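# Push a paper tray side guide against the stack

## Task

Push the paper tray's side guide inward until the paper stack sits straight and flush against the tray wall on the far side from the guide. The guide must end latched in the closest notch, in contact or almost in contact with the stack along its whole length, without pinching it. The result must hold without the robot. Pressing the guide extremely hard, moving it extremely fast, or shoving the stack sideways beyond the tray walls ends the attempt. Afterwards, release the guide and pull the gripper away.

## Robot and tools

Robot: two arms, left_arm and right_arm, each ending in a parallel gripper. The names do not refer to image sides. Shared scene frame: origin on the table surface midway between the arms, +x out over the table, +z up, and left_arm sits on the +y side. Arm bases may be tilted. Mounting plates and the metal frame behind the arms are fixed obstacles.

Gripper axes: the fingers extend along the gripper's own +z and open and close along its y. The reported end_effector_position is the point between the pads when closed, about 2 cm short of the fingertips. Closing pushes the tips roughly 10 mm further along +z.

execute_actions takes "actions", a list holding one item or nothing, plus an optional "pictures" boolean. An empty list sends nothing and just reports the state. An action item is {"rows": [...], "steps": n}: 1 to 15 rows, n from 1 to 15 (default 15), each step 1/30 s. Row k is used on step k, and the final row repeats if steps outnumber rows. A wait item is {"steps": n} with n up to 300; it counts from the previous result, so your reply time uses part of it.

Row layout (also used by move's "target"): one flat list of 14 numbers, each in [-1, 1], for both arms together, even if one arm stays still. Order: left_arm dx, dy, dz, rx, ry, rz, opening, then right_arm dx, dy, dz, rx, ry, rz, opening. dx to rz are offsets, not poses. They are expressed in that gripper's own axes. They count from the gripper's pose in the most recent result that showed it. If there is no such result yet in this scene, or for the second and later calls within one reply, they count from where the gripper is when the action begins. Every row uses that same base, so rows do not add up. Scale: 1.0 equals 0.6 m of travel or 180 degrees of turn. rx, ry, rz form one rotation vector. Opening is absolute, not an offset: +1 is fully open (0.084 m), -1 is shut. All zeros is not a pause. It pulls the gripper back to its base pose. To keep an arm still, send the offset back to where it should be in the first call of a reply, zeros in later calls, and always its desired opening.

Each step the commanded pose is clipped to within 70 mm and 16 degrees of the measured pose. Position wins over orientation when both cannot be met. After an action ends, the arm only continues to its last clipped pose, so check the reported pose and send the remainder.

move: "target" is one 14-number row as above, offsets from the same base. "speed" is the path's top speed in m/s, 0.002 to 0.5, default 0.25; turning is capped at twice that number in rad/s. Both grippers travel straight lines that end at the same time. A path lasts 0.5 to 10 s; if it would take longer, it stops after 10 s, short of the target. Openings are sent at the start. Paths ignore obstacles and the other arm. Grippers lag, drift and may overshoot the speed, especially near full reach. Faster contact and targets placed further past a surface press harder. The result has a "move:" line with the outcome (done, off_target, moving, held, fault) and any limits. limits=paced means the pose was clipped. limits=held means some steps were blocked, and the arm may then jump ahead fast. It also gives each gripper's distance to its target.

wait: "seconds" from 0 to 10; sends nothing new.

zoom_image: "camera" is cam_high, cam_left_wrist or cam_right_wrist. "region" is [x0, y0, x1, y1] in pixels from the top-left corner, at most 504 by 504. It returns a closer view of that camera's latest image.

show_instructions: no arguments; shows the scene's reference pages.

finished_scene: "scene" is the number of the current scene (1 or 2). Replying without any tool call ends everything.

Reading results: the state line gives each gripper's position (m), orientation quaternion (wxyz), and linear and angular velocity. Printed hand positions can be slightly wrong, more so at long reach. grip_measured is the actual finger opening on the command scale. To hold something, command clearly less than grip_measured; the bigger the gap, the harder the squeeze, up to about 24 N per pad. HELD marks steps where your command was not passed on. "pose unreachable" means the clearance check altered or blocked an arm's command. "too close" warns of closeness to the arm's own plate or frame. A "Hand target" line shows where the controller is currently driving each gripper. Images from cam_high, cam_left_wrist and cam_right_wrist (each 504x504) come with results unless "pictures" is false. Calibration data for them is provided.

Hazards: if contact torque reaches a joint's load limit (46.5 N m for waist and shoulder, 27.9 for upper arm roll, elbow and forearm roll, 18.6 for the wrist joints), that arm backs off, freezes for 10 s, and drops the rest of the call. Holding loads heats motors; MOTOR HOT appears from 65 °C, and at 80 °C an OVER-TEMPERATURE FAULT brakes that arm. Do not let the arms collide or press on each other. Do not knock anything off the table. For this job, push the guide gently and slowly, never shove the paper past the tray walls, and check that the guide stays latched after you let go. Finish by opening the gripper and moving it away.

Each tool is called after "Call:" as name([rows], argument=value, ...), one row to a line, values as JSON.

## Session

Call:
execute_actions(actions=[])

Call:
show_instructions()

Scene clock: 0.00 s of 4100.00 s.
left_arm: end_effector_position=(+0.1740, +0.3633, +0.2194) grip_measured=+1.00 end_effector_quat_wxyz=(-0.603, +0.351, +0.716, +0.035) end_effector_velocity=(-0.000, -0.000, -0.000) end_effector_angular_velocity=(+0.000, -0.000, +0.001) | right_arm: end_effector_position=(+0.2275, -0.0877, +0.3120) grip_measured=+1.00 end_effector_quat_wxyz=(+0.363, +0.663, +0.136, -0.640) end_effector_velocity=(-0.000, +0.000, +0.000) end_effector_angular_velocity=(+0.000, -0.000, -0.001)
Joint positions: left_arm=[ 1.5   -0.897 -1.624  0.59   0.196  1.45  -2.144  0.084] | right_arm=[ 0.648  0.999 -0.077  1.962  0.169  2.586  0.79   0.084]
Joint velocities: left_arm=[ 0.     0.    -0.    -0.    -0.001  0.    -0.001 -0.   ] | right_arm=[-0.    -0.    -0.     0.     0.001 -0.     0.     0.   ]
Hand target (left_arm): +0.174, +0.363, +0.219; -0.603, +0.351, +0.716, +0.035
Hand target (right_arm): +0.227, -0.088, +0.312; +0.363, +0.663, +0.136, -0.640
camera_calibration (this result's frames):
cam_left_wrist: T_world_to_cam=[[0.561547, 0.744187, -0.361733, -0.262499], [0.0374192, -0.459561, -0.887358, 0.418229], [-0.826599, 0.484757, -0.285912, 0.159242], [0, 0, 0, 1]] pos_world=[0.263385, 0.310356, 0.321693]
cam_right_wrist: T_world_to_cam=[[0.633092, -0.704556, 0.320618, -0.271817], [-0.151867, 0.293093, 0.943945, -0.167806], [-0.759033, -0.646296, 0.0785558, 0.218582], [0, 0, 0, 1]] pos_world=[0.312512, -0.00105844, 0.228378]

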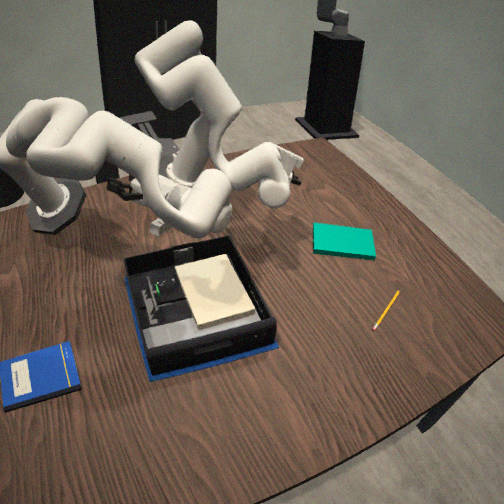

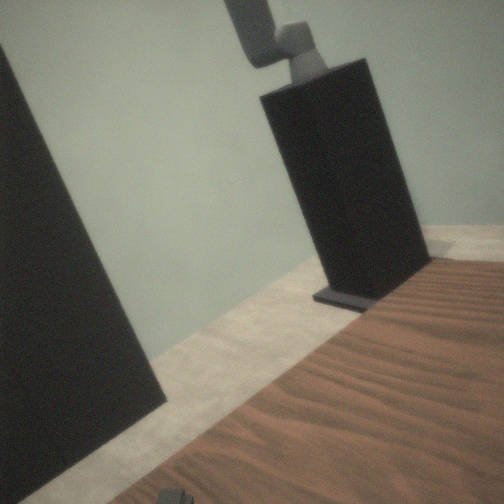

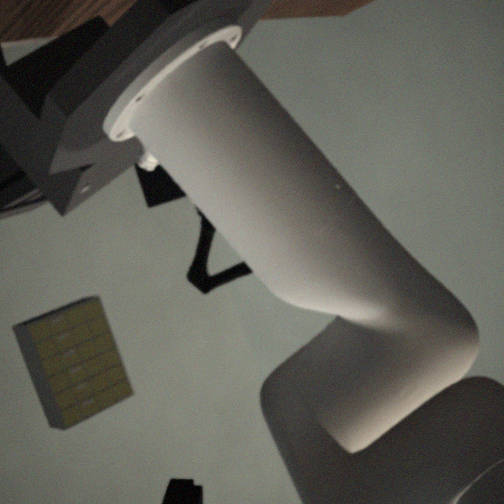

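Reference images for this scene: manual page 1, manual page 2, manual page 3, manual page 4, manual page 5, manual page 6.

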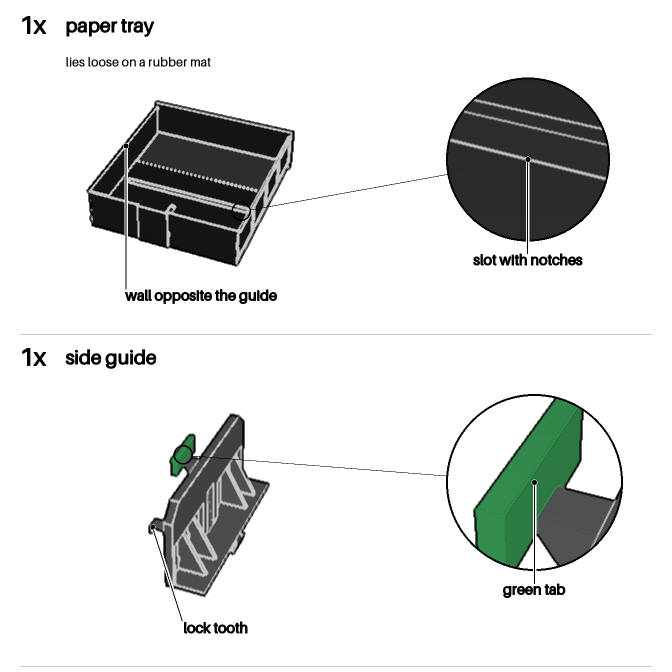

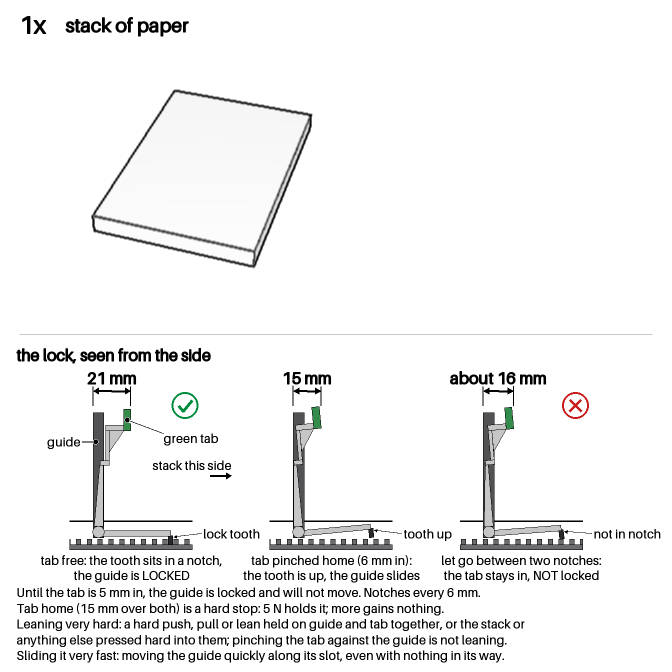

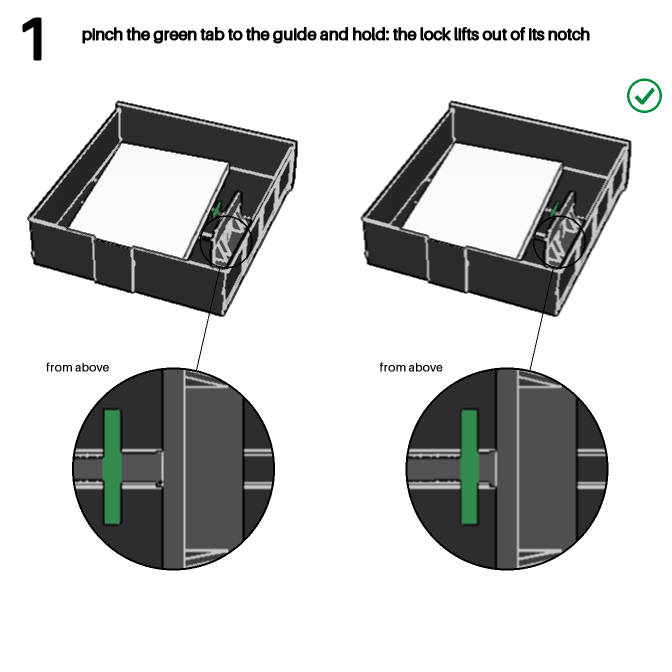

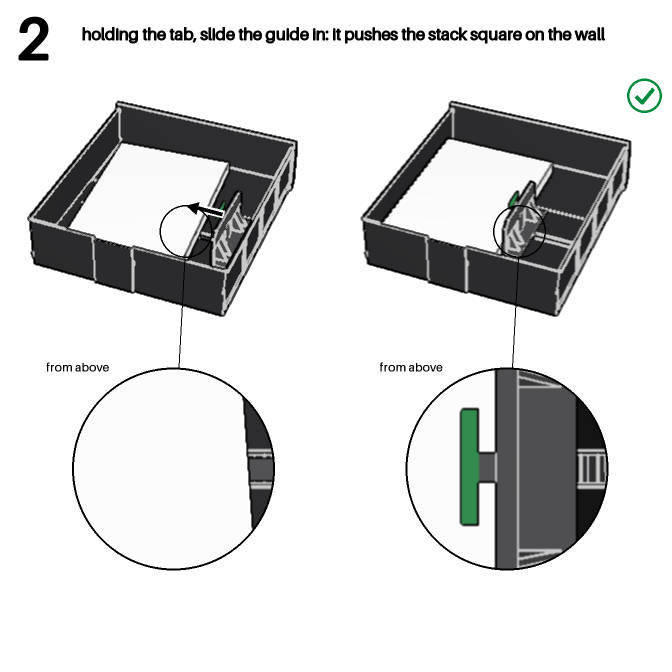

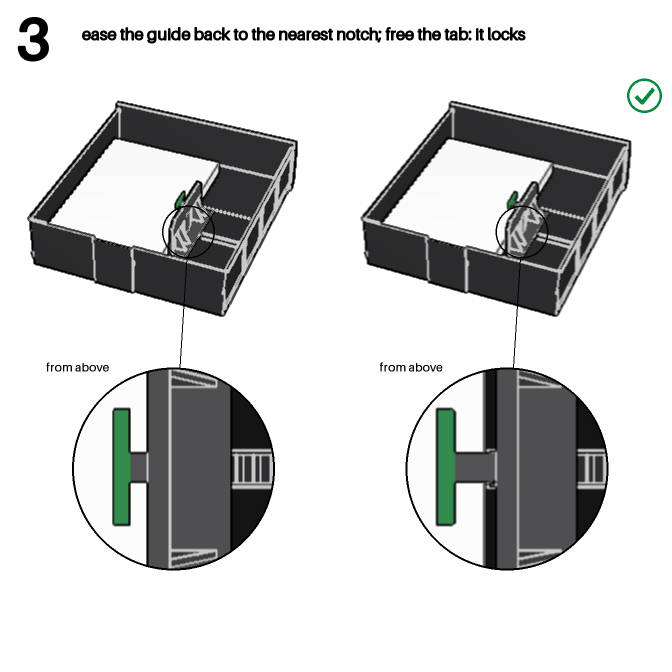

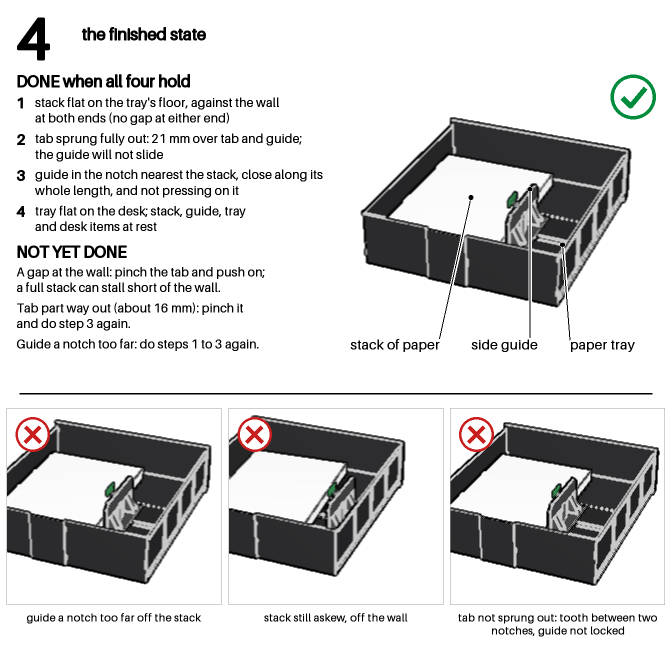

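Call:
move(target=[-0.029,0.114,-0.375,0.025,-0.425,-0.247,-1,0.118,0.17,-0.126,0.261,0.461,0.098,0.2])

Call:
move(target=[-0.1,-0.2,0.05,0,0,0,-1,-0.06,-0.05,0.115,0,0,0,0.2])

Scene clock: 13.20 s of 4100.00 s.
left_arm: end_effector_position=(+0.4003, +0.3003, +0.2398) grip_measured=-1.00 end_effector_quat_wxyz=(+0.001, +0.001, +1.000, -0.000) end_effector_velocity=(+0.001, -0.000, -0.000) end_effector_angular_velocity=(-0.000, -0.007, +0.002) | right_arm: end_effector_position=(+0.3611, -0.1290, +0.2713) grip_measured=+0.19 end_effector_quat_wxyz=(+0.000, +1.000, +0.000, -0.000) end_effector_velocity=(+0.001, -0.001, -0.000) end_effector_angular_velocity=(+0.004, -0.011, -0.003)
Joint positions: left_arm=[ 1.11  -0.917 -1.047  0.631 -0.601  0.948 -2.488  0.   ] | right_arm=[ 0.709 -0.14  -0.15   0.837 -0.502  1.015  1.013  0.052]
Joint velocities: left_arm=[-0.002  0.    -0.001 -0.002 -0.005 -0.007 -0.001  0.   ] | right_arm=[-0.002 -0.006 -0.    -0.008 -0.01  -0.011  0.007 -0.   ]
Hand target (left_arm): +0.400, +0.300, +0.240; +0.001, +0.001, +1.000, -0.000
Hand target (right_arm): +0.361, -0.129, +0.271; +0.000, +1.000, -0.000, +0.000
Off the commanded pose (left_arm): 0.000 m, 0 deg.
Off the commanded pose (right_arm): 0.002 m, 0 deg.
After step 90, 6.33 s passed at rest.
move: done
camera_calibration (this result's frames):
cam_left_wrist: T_world_to_cam=[[-0.00337193, 0.99978, 0.0207225, -0.277611], [0.999958, 0.00319449, 0.00858955, -0.340221], [0.00852146, 0.0207506, -0.999748, 0.358882], [0, 0, 0, 1]] pos_world=[0.336213, 0.27119, 0.367467]
cam_right_wrist: T_world_to_cam=[[-0.0115746, -0.999844, -0.0133188, -0.0871961], [-0.999932, 0.0115886, -0.000970311, 0.42929], [0.00112451, 0.0133067, -0.999911, 0.399624], [0, 0, 0, 1]] pos_world=[0.427802, -0.0974751, 0.398843]

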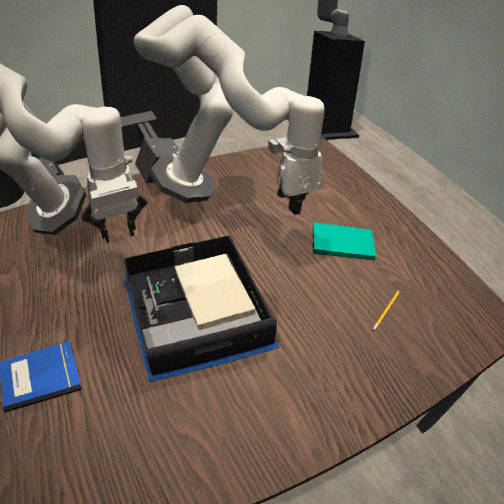

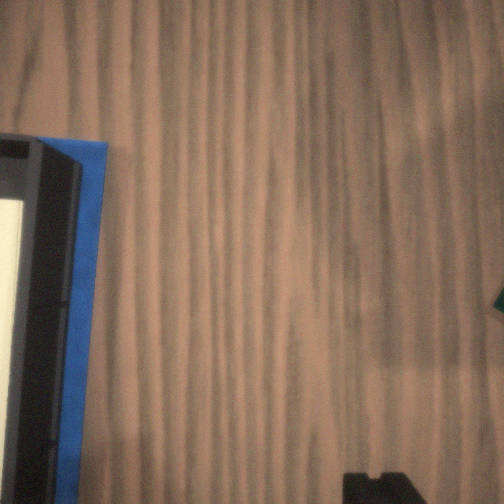

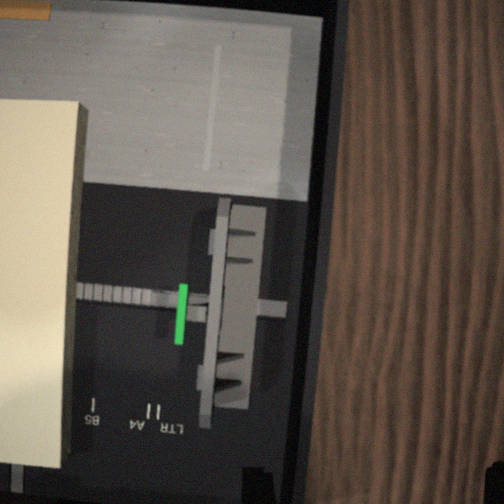

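Scene clock: 14.37 s of 4100.00 s.
left_arm: end_effector_position=(+0.4601, +0.1803, +0.2098) grip_measured=-1.00 end_effector_quat_wxyz=(+0.000, +0.001, +1.000, -0.000) end_effector_velocity=(+0.001, -0.002, -0.001) end_effector_angular_velocity=(+0.000, +0.001, -0.003) | right_arm: end_effector_position=(+0.3250, -0.0992, +0.2023) grip_measured=+0.19 end_effector_quat_wxyz=(-0.000, +1.000, +0.000, -0.000) end_effector_velocity=(-0.001, -0.000, -0.002) end_effector_angular_velocity=(-0.005, +0.002, +0.003)
Joint positions: left_arm=[ 1.211 -0.889 -1.431  0.803 -0.675  0.891 -2.766  0.   ] | right_arm=[ 0.712 -0.01  -0.144  0.728 -0.573  0.806  1.16   0.052]
Joint velocities: left_arm=[ 0.004  0.    -0.007  0.005  0.     0.    -0.002  0.   ] | right_arm=[ 0.     0.005  0.    -0.001 -0.002  0.     0.001 -0.   ]
Hand target (left_arm): +0.460, +0.180, +0.210; +0.000, +0.001, +1.000, -0.000
Hand target (right_arm): +0.325, -0.099, +0.202; +0.000, +1.000, +0.000, -0.000
Off the commanded pose (left_arm): 0.000 m, 0 deg.
Off the commanded pose (right_arm): 0.000 m, 0 deg.
move: done
camera_calibration (this result's frames):
cam_left_wrist: T_world_to_cam=[[-0.00380093, 0.999789, 0.0201926, -0.156528], [0.999959, 0.00363374, 0.00831016, -0.399408], [0.00823503, 0.0202234, -0.999762, 0.331048], [0, 0, 0, 1]] pos_world=[0.39607, 0.151251, 0.337449]
cam_right_wrist: T_world_to_cam=[[-0.0118563, -0.999834, -0.0138243, -0.0585103], [-0.999929, 0.0118696, -0.000881276, 0.392785], [0.00104522, 0.0138129, -0.999904, 0.330409], [0, 0, 0, 1]] pos_world=[0.391719, -0.0677267, 0.329914]

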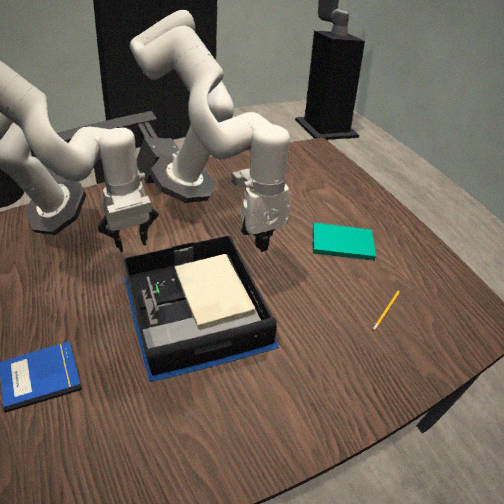

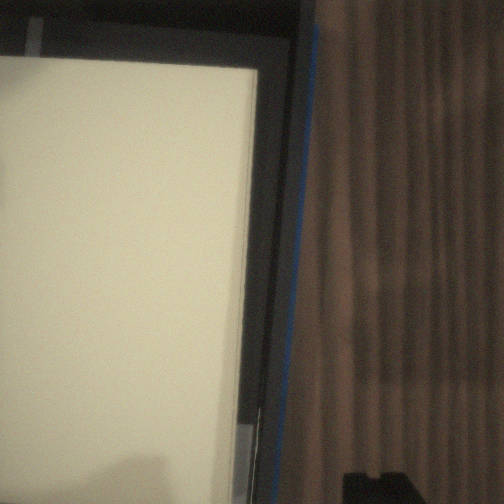

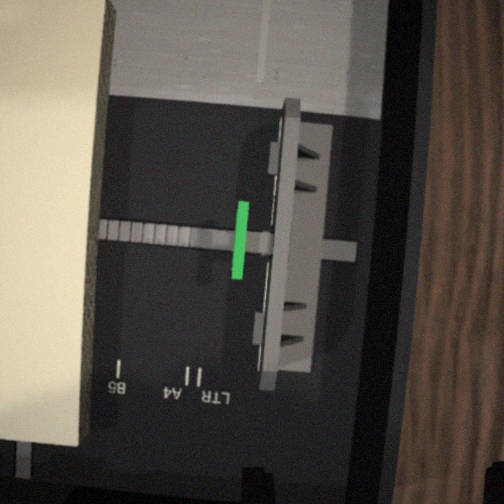

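Call:
move(target=[0,-0.03,0,0,0,0,-1,0.118,-0.048,0.112,0,0,0.0295,0])

Call:
move(target=[0,0,0,0,0,0,-1,0,0,0.08,0,0,0,0], speed=0.08)

Call:
move(target=[0,0,0,0,0,0,-1,0,0,0,0,0,0,-0.4])

Scene clock: 23.47 s of 4100.00 s.
left_arm: end_effector_position=(+0.4601, +0.1623, +0.2098) grip_measured=-1.00 end_effector_quat_wxyz=(+0.000, +0.001, +1.000, -0.001) end_effector_velocity=(+0.000, -0.000, +0.000) end_effector_angular_velocity=(+0.000, -0.001, +0.000) | right_arm: end_effector_position=(+0.3956, -0.0704, +0.1350) grip_measured=-0.01 end_effector_quat_wxyz=(-0.000, +0.999, -0.046, +0.000) end_effector_velocity=(+0.001, +0.000, -0.001) end_effector_angular_velocity=(-0.001, +0.001, -0.001)
Joint positions: left_arm=[ 1.197 -0.903 -1.456  0.813 -0.686  0.899 -2.801  0.   ] | right_arm=[ 0.642  0.315 -0.199  0.966 -0.558  0.669  1.166  0.044]
Joint velocities: left_arm=[ 0.    -0.001 -0.     0.    -0.    -0.001 -0.001  0.   ] | right_arm=[-0.001  0.006 -0.001  0.005  0.001 -0.    -0.001 -0.   ]
Hand target (left_arm): +0.460, +0.162, +0.210; +0.000, +0.001, +1.000, -0.001
Hand target (right_arm): +0.396, -0.070, +0.135; +0.000, +0.999, -0.046, +0.000
Off the commanded pose (left_arm): 0.000 m, 0 deg.
Off the commanded pose (right_arm): 0.000 m, 0 deg.
After step 90, 5.07 s passed at rest.
move: done
camera_calibration (this result's frames):
cam_left_wrist: T_world_to_cam=[[-0.00386604, 0.99979, 0.0201348, -0.1385], [0.999959, 0.0037012, 0.00821783, -0.399312], [0.00814158, 0.0201658, -0.999764, 0.331443], [0, 0, 0, 1]] pos_world=[0.396062, 0.133265, 0.337434]
cam_right_wrist: T_world_to_cam=[[-0.104109, -0.994467, -0.0140449, 0.00702878], [-0.994561, 0.104143, -0.00169333, 0.467518], [0.00314664, 0.0137923, -0.9999, 0.261841], [0, 0, 0, 1]] pos_world=[0.464883, -0.04531, 0.262705]

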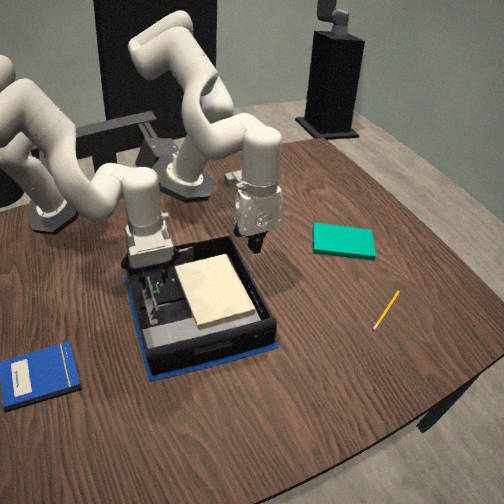

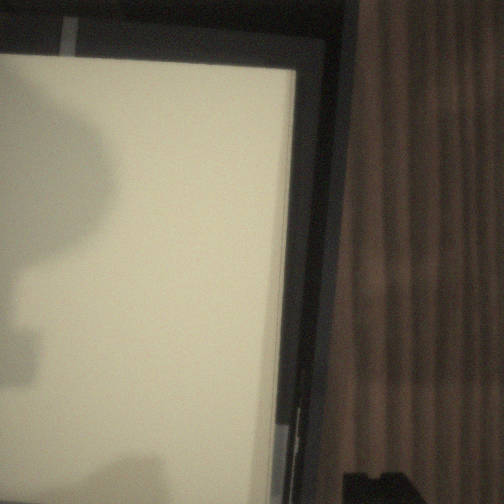

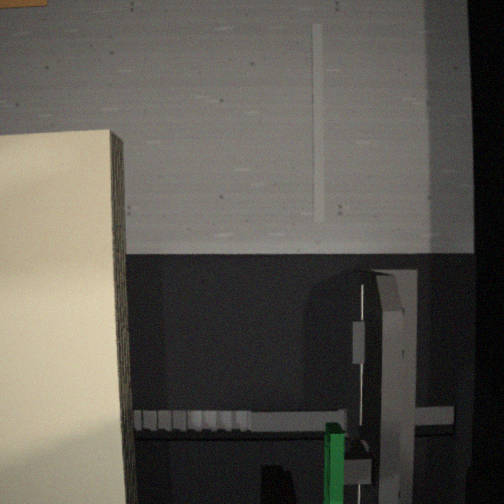

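Scene clock: 24.47 s of 4100.00 s.
left_arm: end_effector_position=(+0.4601, +0.1623, +0.2098) grip_measured=-1.00 end_effector_quat_wxyz=(+0.000, +0.001, +1.000, -0.001) end_effector_velocity=(+0.000, +0.000, -0.000) end_effector_angular_velocity=(+0.001, +0.000, +0.001) | right_arm: end_effector_position=(+0.3957, -0.0704, +0.0874) grip_measured=-0.01 end_effector_quat_wxyz=(-0.000, +0.999, -0.046, +0.001) end_effector_velocity=(-0.001, -0.000, -0.002) end_effector_angular_velocity=(-0.001, +0.002, -0.001)
Joint positions: left_arm=[ 1.197 -0.903 -1.456  0.813 -0.686  0.899 -2.801  0.   ] | right_arm=[ 0.615  0.429 -0.225  0.975 -0.597  0.553  1.194  0.044]
Joint velocities: left_arm=[ 0.001 -0.    -0.    -0.     0.    -0.    -0.     0.   ] | right_arm=[-0.001  0.005 -0.001  0.    -0.    -0.004  0.001  0.   ]
Hand target (left_arm): +0.460, +0.162, +0.210; +0.000, +0.001, +1.000, -0.001
Hand target (right_arm): +0.396, -0.071, +0.087; -0.000, +0.999, -0.046, +0.000
Off the commanded pose (left_arm): 0.000 m, 0 deg.
Off the commanded pose (right_arm): 0.000 m, 0 deg.
move: done
camera_calibration (this result's frames):
cam_left_wrist: T_world_to_cam=[[-0.00386634, 0.99979, 0.0201348, -0.1385], [0.999959, 0.0037015, 0.00821777, -0.399312], [0.00814152, 0.0201657, -0.999764, 0.331443], [0, 0, 0, 1]] pos_world=[0.396062, 0.133265, 0.337434]
cam_right_wrist: T_world_to_cam=[[-0.104048, -0.994466, -0.0145643, 0.00643992], [-0.994565, 0.10409, -0.00215999, 0.467573], [0.00366405, 0.0142604, -0.999892, 0.213987], [0, 0, 0, 1]] pos_world=[0.464918, -0.0453171, 0.215068]

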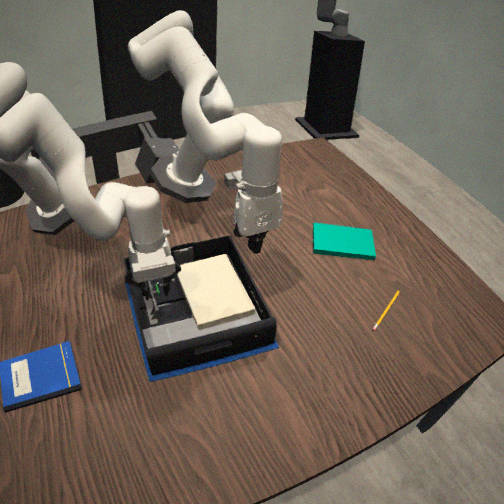

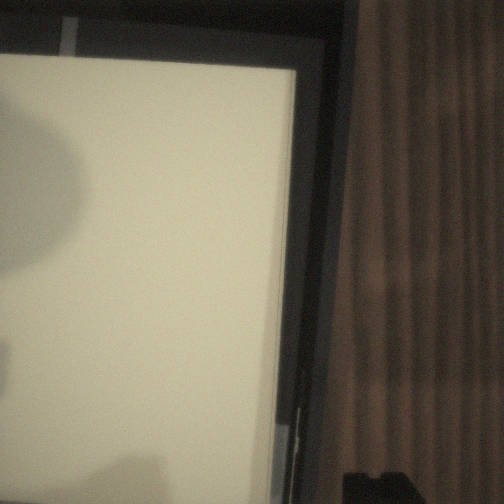

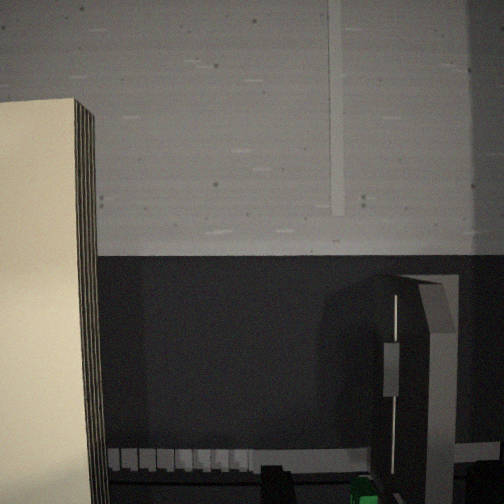

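Scene clock: 24.97 s of 4100.00 s.
left_arm: end_effector_position=(+0.4601, +0.1623, +0.2098) grip_measured=-1.00 end_effector_quat_wxyz=(+0.000, +0.001, +1.000, -0.001) end_effector_velocity=(-0.000, -0.000, -0.000) end_effector_angular_velocity=(-0.000, +0.000, +0.000) | right_arm: end_effector_position=(+0.3958, -0.0706, +0.0873) grip_measured=-0.42 end_effector_quat_wxyz=(-0.000, +0.999, -0.046, +0.001) end_effector_velocity=(+0.000, -0.000, -0.000) end_effector_angular_velocity=(-0.000, -0.001, +0.000)
Joint positions: left_arm=[ 1.197 -0.903 -1.456  0.813 -0.686  0.899 -2.801  0.   ] | right_arm=[ 0.615  0.429 -0.225  0.975 -0.597  0.553  1.193  0.026]
Joint velocities: left_arm=[ 0.  0. -0.  0. -0.  0.  0.  0.] | right_arm=[ 0.     0.001 -0.001  0.001 -0.001 -0.     0.    -0.   ]
Hand target (left_arm): +0.460, +0.162, +0.210; +0.000, +0.001, +1.000, -0.001
Hand target (right_arm): +0.396, -0.070, +0.087; -0.000, +0.999, -0.046, +0.001
Off the commanded pose (left_arm): 0.000 m, 0 deg.
Off the commanded pose (right_arm): 0.000 m, 0 deg.
move: done
camera_calibration (this result's frames):
cam_left_wrist: T_world_to_cam=[[-0.00386637, 0.99979, 0.0201348, -0.1385], [0.999959, 0.00370153, 0.00821788, -0.399312], [0.00814163, 0.0201658, -0.999763, 0.331443], [0, 0, 0, 1]] pos_world=[0.396062, 0.133266, 0.337435]
cam_right_wrist: T_world_to_cam=[[-0.104257, -0.994447, -0.0143223, 0.00634846], [-0.994544, 0.104297, -0.00212339, 0.46764], [0.00360537, 0.0140228, -0.999895, 0.213953], [0, 0, 0, 1]] pos_world=[0.464979, -0.0454606, 0.215015]

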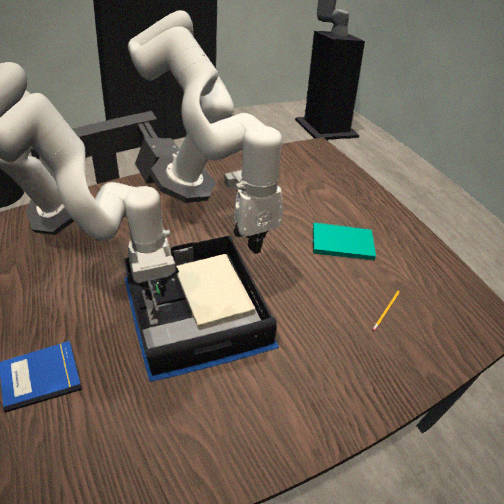

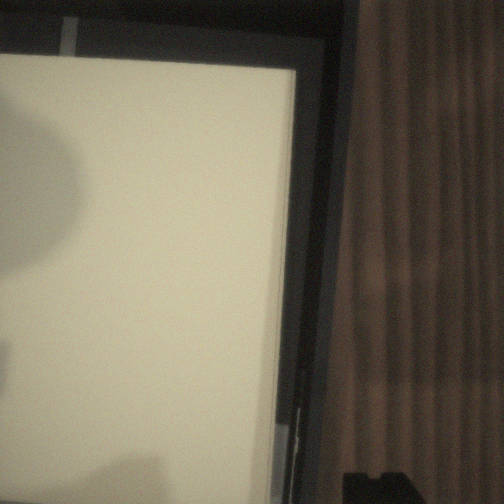

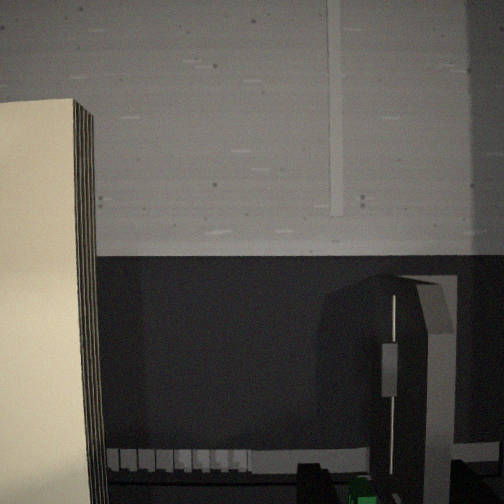

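Call:
move(target=[0,0,0,0,0,0,-1,0,0.003,0,0,0,0,-0.55], speed=0.01)

Call:
move(target=[0,0,0,0,0,0,-1,0,0.004,0,0,0,0,-0.78], speed=0.01)

Call:
move(target=[-0.08,0.07,0,0,0,0,-1,0,-0.125,0,0,0,0,-0.78], speed=0.012)

Scene clock: 34.03 s of 4100.00 s.
left_arm: end_effector_position=(+0.4601, +0.1623, +0.2098) grip_measured=-1.00 end_effector_quat_wxyz=(+0.000, +0.001, +1.000, -0.001) end_effector_velocity=(+0.000, -0.000, +0.000) end_effector_angular_velocity=(-0.001, -0.001, +0.000) | right_arm: end_effector_position=(+0.3957, -0.0726, +0.0870) grip_measured=-0.56 end_effector_quat_wxyz=(-0.000, +0.999, -0.046, +0.000) end_effector_velocity=(-0.001, -0.000, -0.000) end_effector_angular_velocity=(-0.000, +0.002, -0.000)
Joint positions: left_arm=[ 1.197 -0.903 -1.456  0.813 -0.686  0.899 -2.801  0.   ] | right_arm=[ 0.614  0.426 -0.228  0.971 -0.598  0.551  1.192  0.02 ]
Joint velocities: left_arm=[-0.001  0.     0.    -0.    -0.001 -0.    -0.     0.   ] | right_arm=[ 0.001  0.    -0.    -0.002  0.002 -0.    -0.001 -0.   ]
Hand target (left_arm): +0.460, +0.162, +0.210; +0.000, +0.001, +1.000, -0.001
Hand target (right_arm): +0.396, -0.072, +0.087; -0.000, +0.999, -0.046, +0.001
Off the commanded pose (left_arm): 0.000 m, 0 deg.
Off the commanded pose (right_arm): 0.000 m, 0 deg.
After step 90, 5.37 s passed at rest.
move: done
camera_calibration (this result's frames):
cam_left_wrist: T_world_to_cam=[[-0.00386646, 0.99979, 0.0201348, -0.1385], [0.999959, 0.00370161, 0.00821785, -0.399312], [0.00814159, 0.0201657, -0.999764, 0.331443], [0, 0, 0, 1]] pos_world=[0.396062, 0.133266, 0.337435]
cam_right_wrist: T_world_to_cam=[[-0.104647, -0.994413, -0.0138353, 0.00441488], [-0.994504, 0.104683, -0.00194841, 0.467756], [0.00338585, 0.0135554, -0.999902, 0.213738], [0, 0, 0, 1]] pos_world=[0.464924, -0.0474733, 0.214689]

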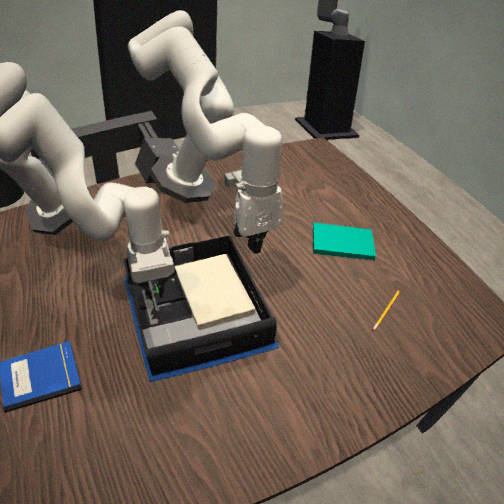

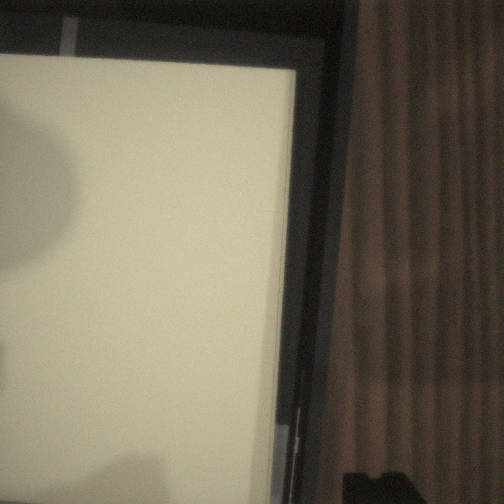

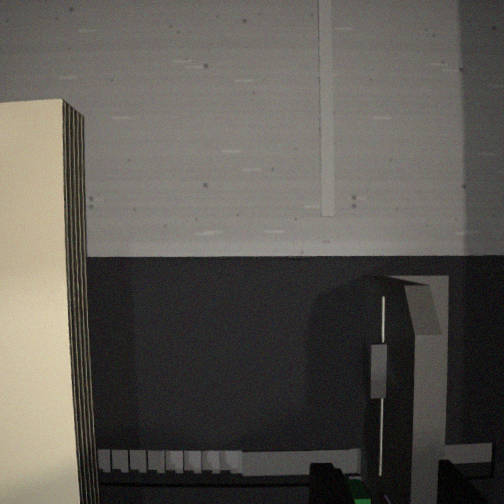

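Scene clock: 34.73 s of 4100.00 s.
left_arm: end_effector_position=(+0.4601, +0.1623, +0.2098) grip_measured=-1.00 end_effector_quat_wxyz=(+0.000, +0.001, +1.000, -0.001) end_effector_velocity=(+0.000, -0.000, -0.000) end_effector_angular_velocity=(-0.002, -0.000, +0.001) | right_arm: end_effector_position=(+0.3947, -0.0745, +0.0870) grip_measured=-0.66 end_effector_quat_wxyz=(-0.000, +0.999, -0.046, +0.000) end_effector_velocity=(-0.000, -0.002, -0.000) end_effector_angular_velocity=(-0.002, +0.001, -0.001)
Joint positions: left_arm=[ 1.197 -0.903 -1.456  0.813 -0.686  0.899 -2.801  0.   ] | right_arm=[ 0.612  0.421 -0.228  0.964 -0.601  0.549  1.191  0.015]
Joint velocities: left_arm=[ 0.     0.001  0.    -0.    -0.001  0.    -0.     0.   ] | right_arm=[-0.002 -0.001 -0.001 -0.002 -0.002  0.     0.    -0.   ]
Hand target (left_arm): +0.460, +0.162, +0.210; +0.000, +0.001, +1.000, -0.001
Hand target (right_arm): +0.395, -0.075, +0.087; -0.000, +0.999, -0.046, +0.000
Off the commanded pose (left_arm): 0.000 m, 0 deg.
Off the commanded pose (right_arm): 0.001 m, 0 deg.
move: done
camera_calibration (this result's frames):
cam_left_wrist: T_world_to_cam=[[-0.00386677, 0.99979, 0.0201348, -0.1385], [0.999959, 0.00370192, 0.00821789, -0.399313], [0.00814163, 0.0201658, -0.999763, 0.331443], [0, 0, 0, 1]] pos_world=[0.396062, 0.133266, 0.337435]
cam_right_wrist: T_world_to_cam=[[-0.103352, -0.994548, -0.0138434, 0.00193055], [-0.994641, 0.103379, -0.00122207, 0.466895], [0.00264652, 0.0136429, -0.999903, 0.214], [0, 0, 0, 1]] pos_world=[0.464026, -0.0492667, 0.214577]

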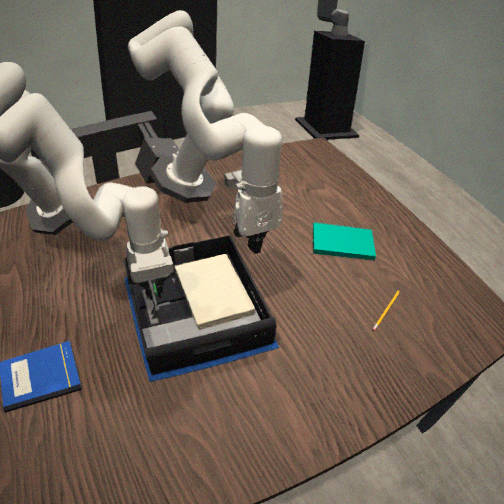

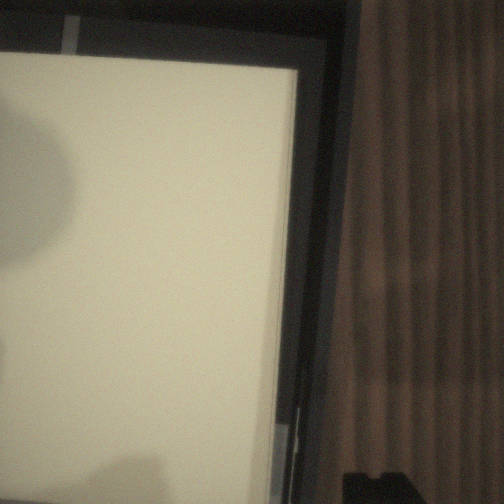

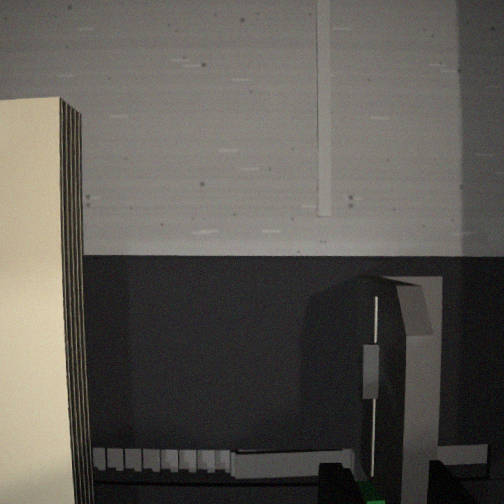

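Scene clock: 41.20 s of 4100.00 s.
left_arm: end_effector_position=(+0.5081, +0.2045, +0.2099) grip_measured=-1.00 end_effector_quat_wxyz=(+0.001, +0.001, +1.000, -0.000) end_effector_velocity=(+0.001, -0.000, -0.000) end_effector_angular_velocity=(+0.000, +0.000, -0.002) | right_arm: end_effector_position=(+0.4012, +0.0004, +0.0869) grip_measured=-0.66 end_effector_quat_wxyz=(-0.000, +0.999, -0.046, -0.000) end_effector_velocity=(+0.000, +0.001, -0.000) end_effector_angular_velocity=(-0.002, +0.001, +0.001)
Joint positions: left_arm=[ 1.419 -0.853 -1.512  0.969 -0.642  0.912 -2.74   0.   ] | right_arm=[ 0.661  0.585 -0.167  1.183 -0.532  0.636  1.228  0.015]
Joint velocities: left_arm=[ 0.005  0.    -0.003  0.005  0.001  0.001  0.001  0.   ] | right_arm=[ 0.     0.004  0.001  0.006  0.001  0.004 -0.    -0.   ]
Hand target (left_arm): +0.508, +0.205, +0.210; +0.000, +0.001, +1.000, -0.000
Hand target (right_arm): +0.401, +0.000, +0.087; -0.000, +0.999, -0.046, -0.000
Off the commanded pose (left_arm): 0.000 m, 0 deg.
Off the commanded pose (right_arm): 0.000 m, 0 deg.
move: done
camera_calibration (this result's frames):
cam_left_wrist: T_world_to_cam=[[-0.00407511, 0.999785, 0.0203456, -0.180404], [0.999956, 0.00390175, 0.00855335, -0.44751], [0.00847213, 0.0203795, -0.999756, 0.330119], [0, 0, 0, 1]] pos_world=[0.443958, 0.175384, 0.337536]
cam_right_wrist: T_world_to_cam=[[-0.103231, -0.99455, -0.0146429, 0.0770914], [-0.994655, 0.103255, -0.000876457, 0.465555], [0.00238363, 0.0144742, -0.999892, 0.213003], [0, 0, 0, 1]] pos_world=[0.470517, 0.0255173, 0.214517]

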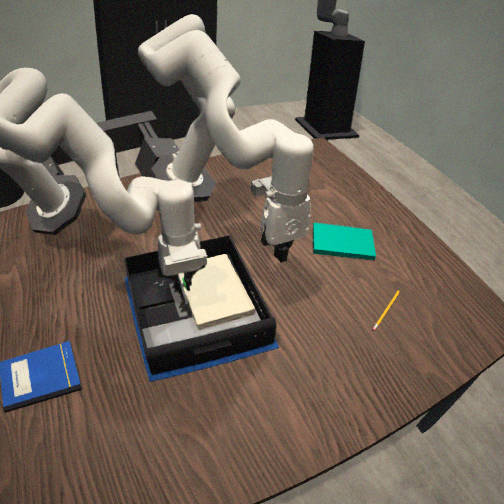

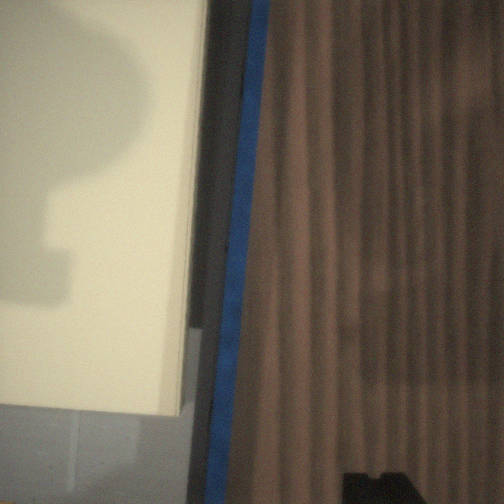

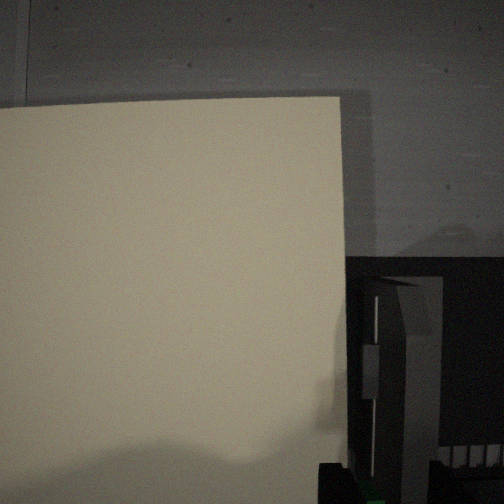

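Call:
move(target=[0,-0.055,0,0,0,0,-1,0,-0.022,0,0,0,0,-0.78], speed=0.012)

Scene clock: 47.40 s of 4100.00 s.
left_arm: end_effector_position=(+0.5080, +0.1715, +0.2099) grip_measured=-1.00 end_effector_quat_wxyz=(+0.000, +0.001, +1.000, -0.000) end_effector_velocity=(-0.000, -0.000, -0.000) end_effector_angular_velocity=(+0.001, +0.001, +0.002) | right_arm: end_effector_position=(+0.4023, +0.0135, +0.0868) grip_measured=-0.66 end_effector_quat_wxyz=(-0.001, +0.999, -0.046, -0.000) end_effector_velocity=(+0.001, +0.001, +0.000) end_effector_angular_velocity=(+0.001, -0.001, -0.000)
Joint positions: left_arm=[ 1.39  -0.881 -1.547  0.983 -0.66   0.924 -2.799  0.   ] | right_arm=[ 0.67   0.616 -0.159  1.226 -0.521  0.654  1.232  0.015]
Joint velocities: left_arm=[-0.    -0.001 -0.001  0.    -0.     0.001 -0.003  0.   ] | right_arm=[ 0.     0.001  0.     0.003  0.001  0.001 -0.     0.   ]
Hand target (left_arm): +0.508, +0.171, +0.210; +0.000, +0.001, +1.000, -0.000
Hand target (right_arm): +0.402, +0.014, +0.087; -0.001, +0.999, -0.046, -0.000
Off the commanded pose (left_arm): 0.000 m, 0 deg.
Off the commanded pose (right_arm): 0.000 m, 0 deg.
After step 90, 0.23 s passed at rest.
move: done
camera_calibration (this result's frames):
cam_left_wrist: T_world_to_cam=[[-0.00390508, 0.999787, 0.0202523, -0.14751], [0.999957, 0.0037348, 0.00843873, -0.447314], [0.00836129, 0.0202843, -0.999759, 0.330832], [0, 0, 0, 1]] pos_world=[0.443952, 0.142439, 0.337514]
cam_right_wrist: T_world_to_cam=[[-0.103262, -0.994546, -0.0146882, 0.0902455], [-0.994651, 0.103285, -0.0008062, 0.465334], [0.00231887, 0.0145264, -0.999892, 0.212794], [0, 0, 0, 1]] pos_world=[0.471671, 0.0386001, 0.214472]

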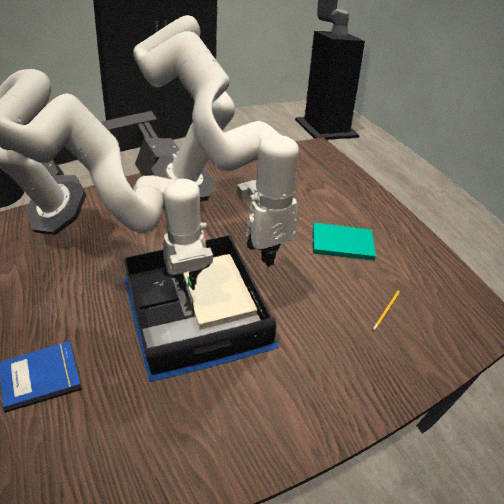

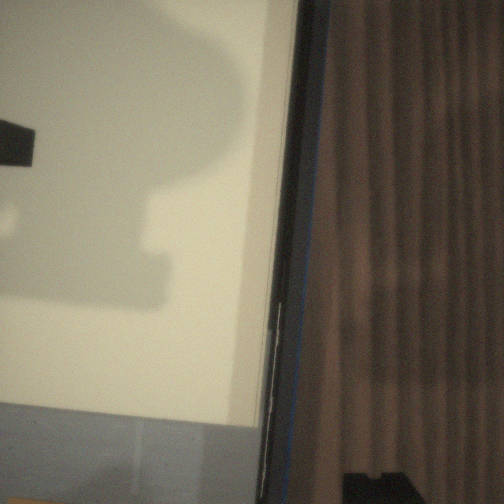

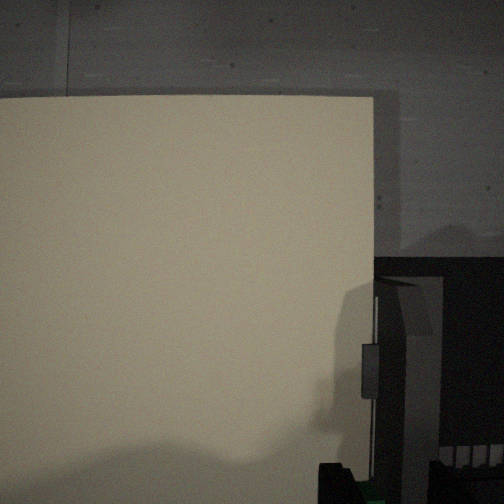

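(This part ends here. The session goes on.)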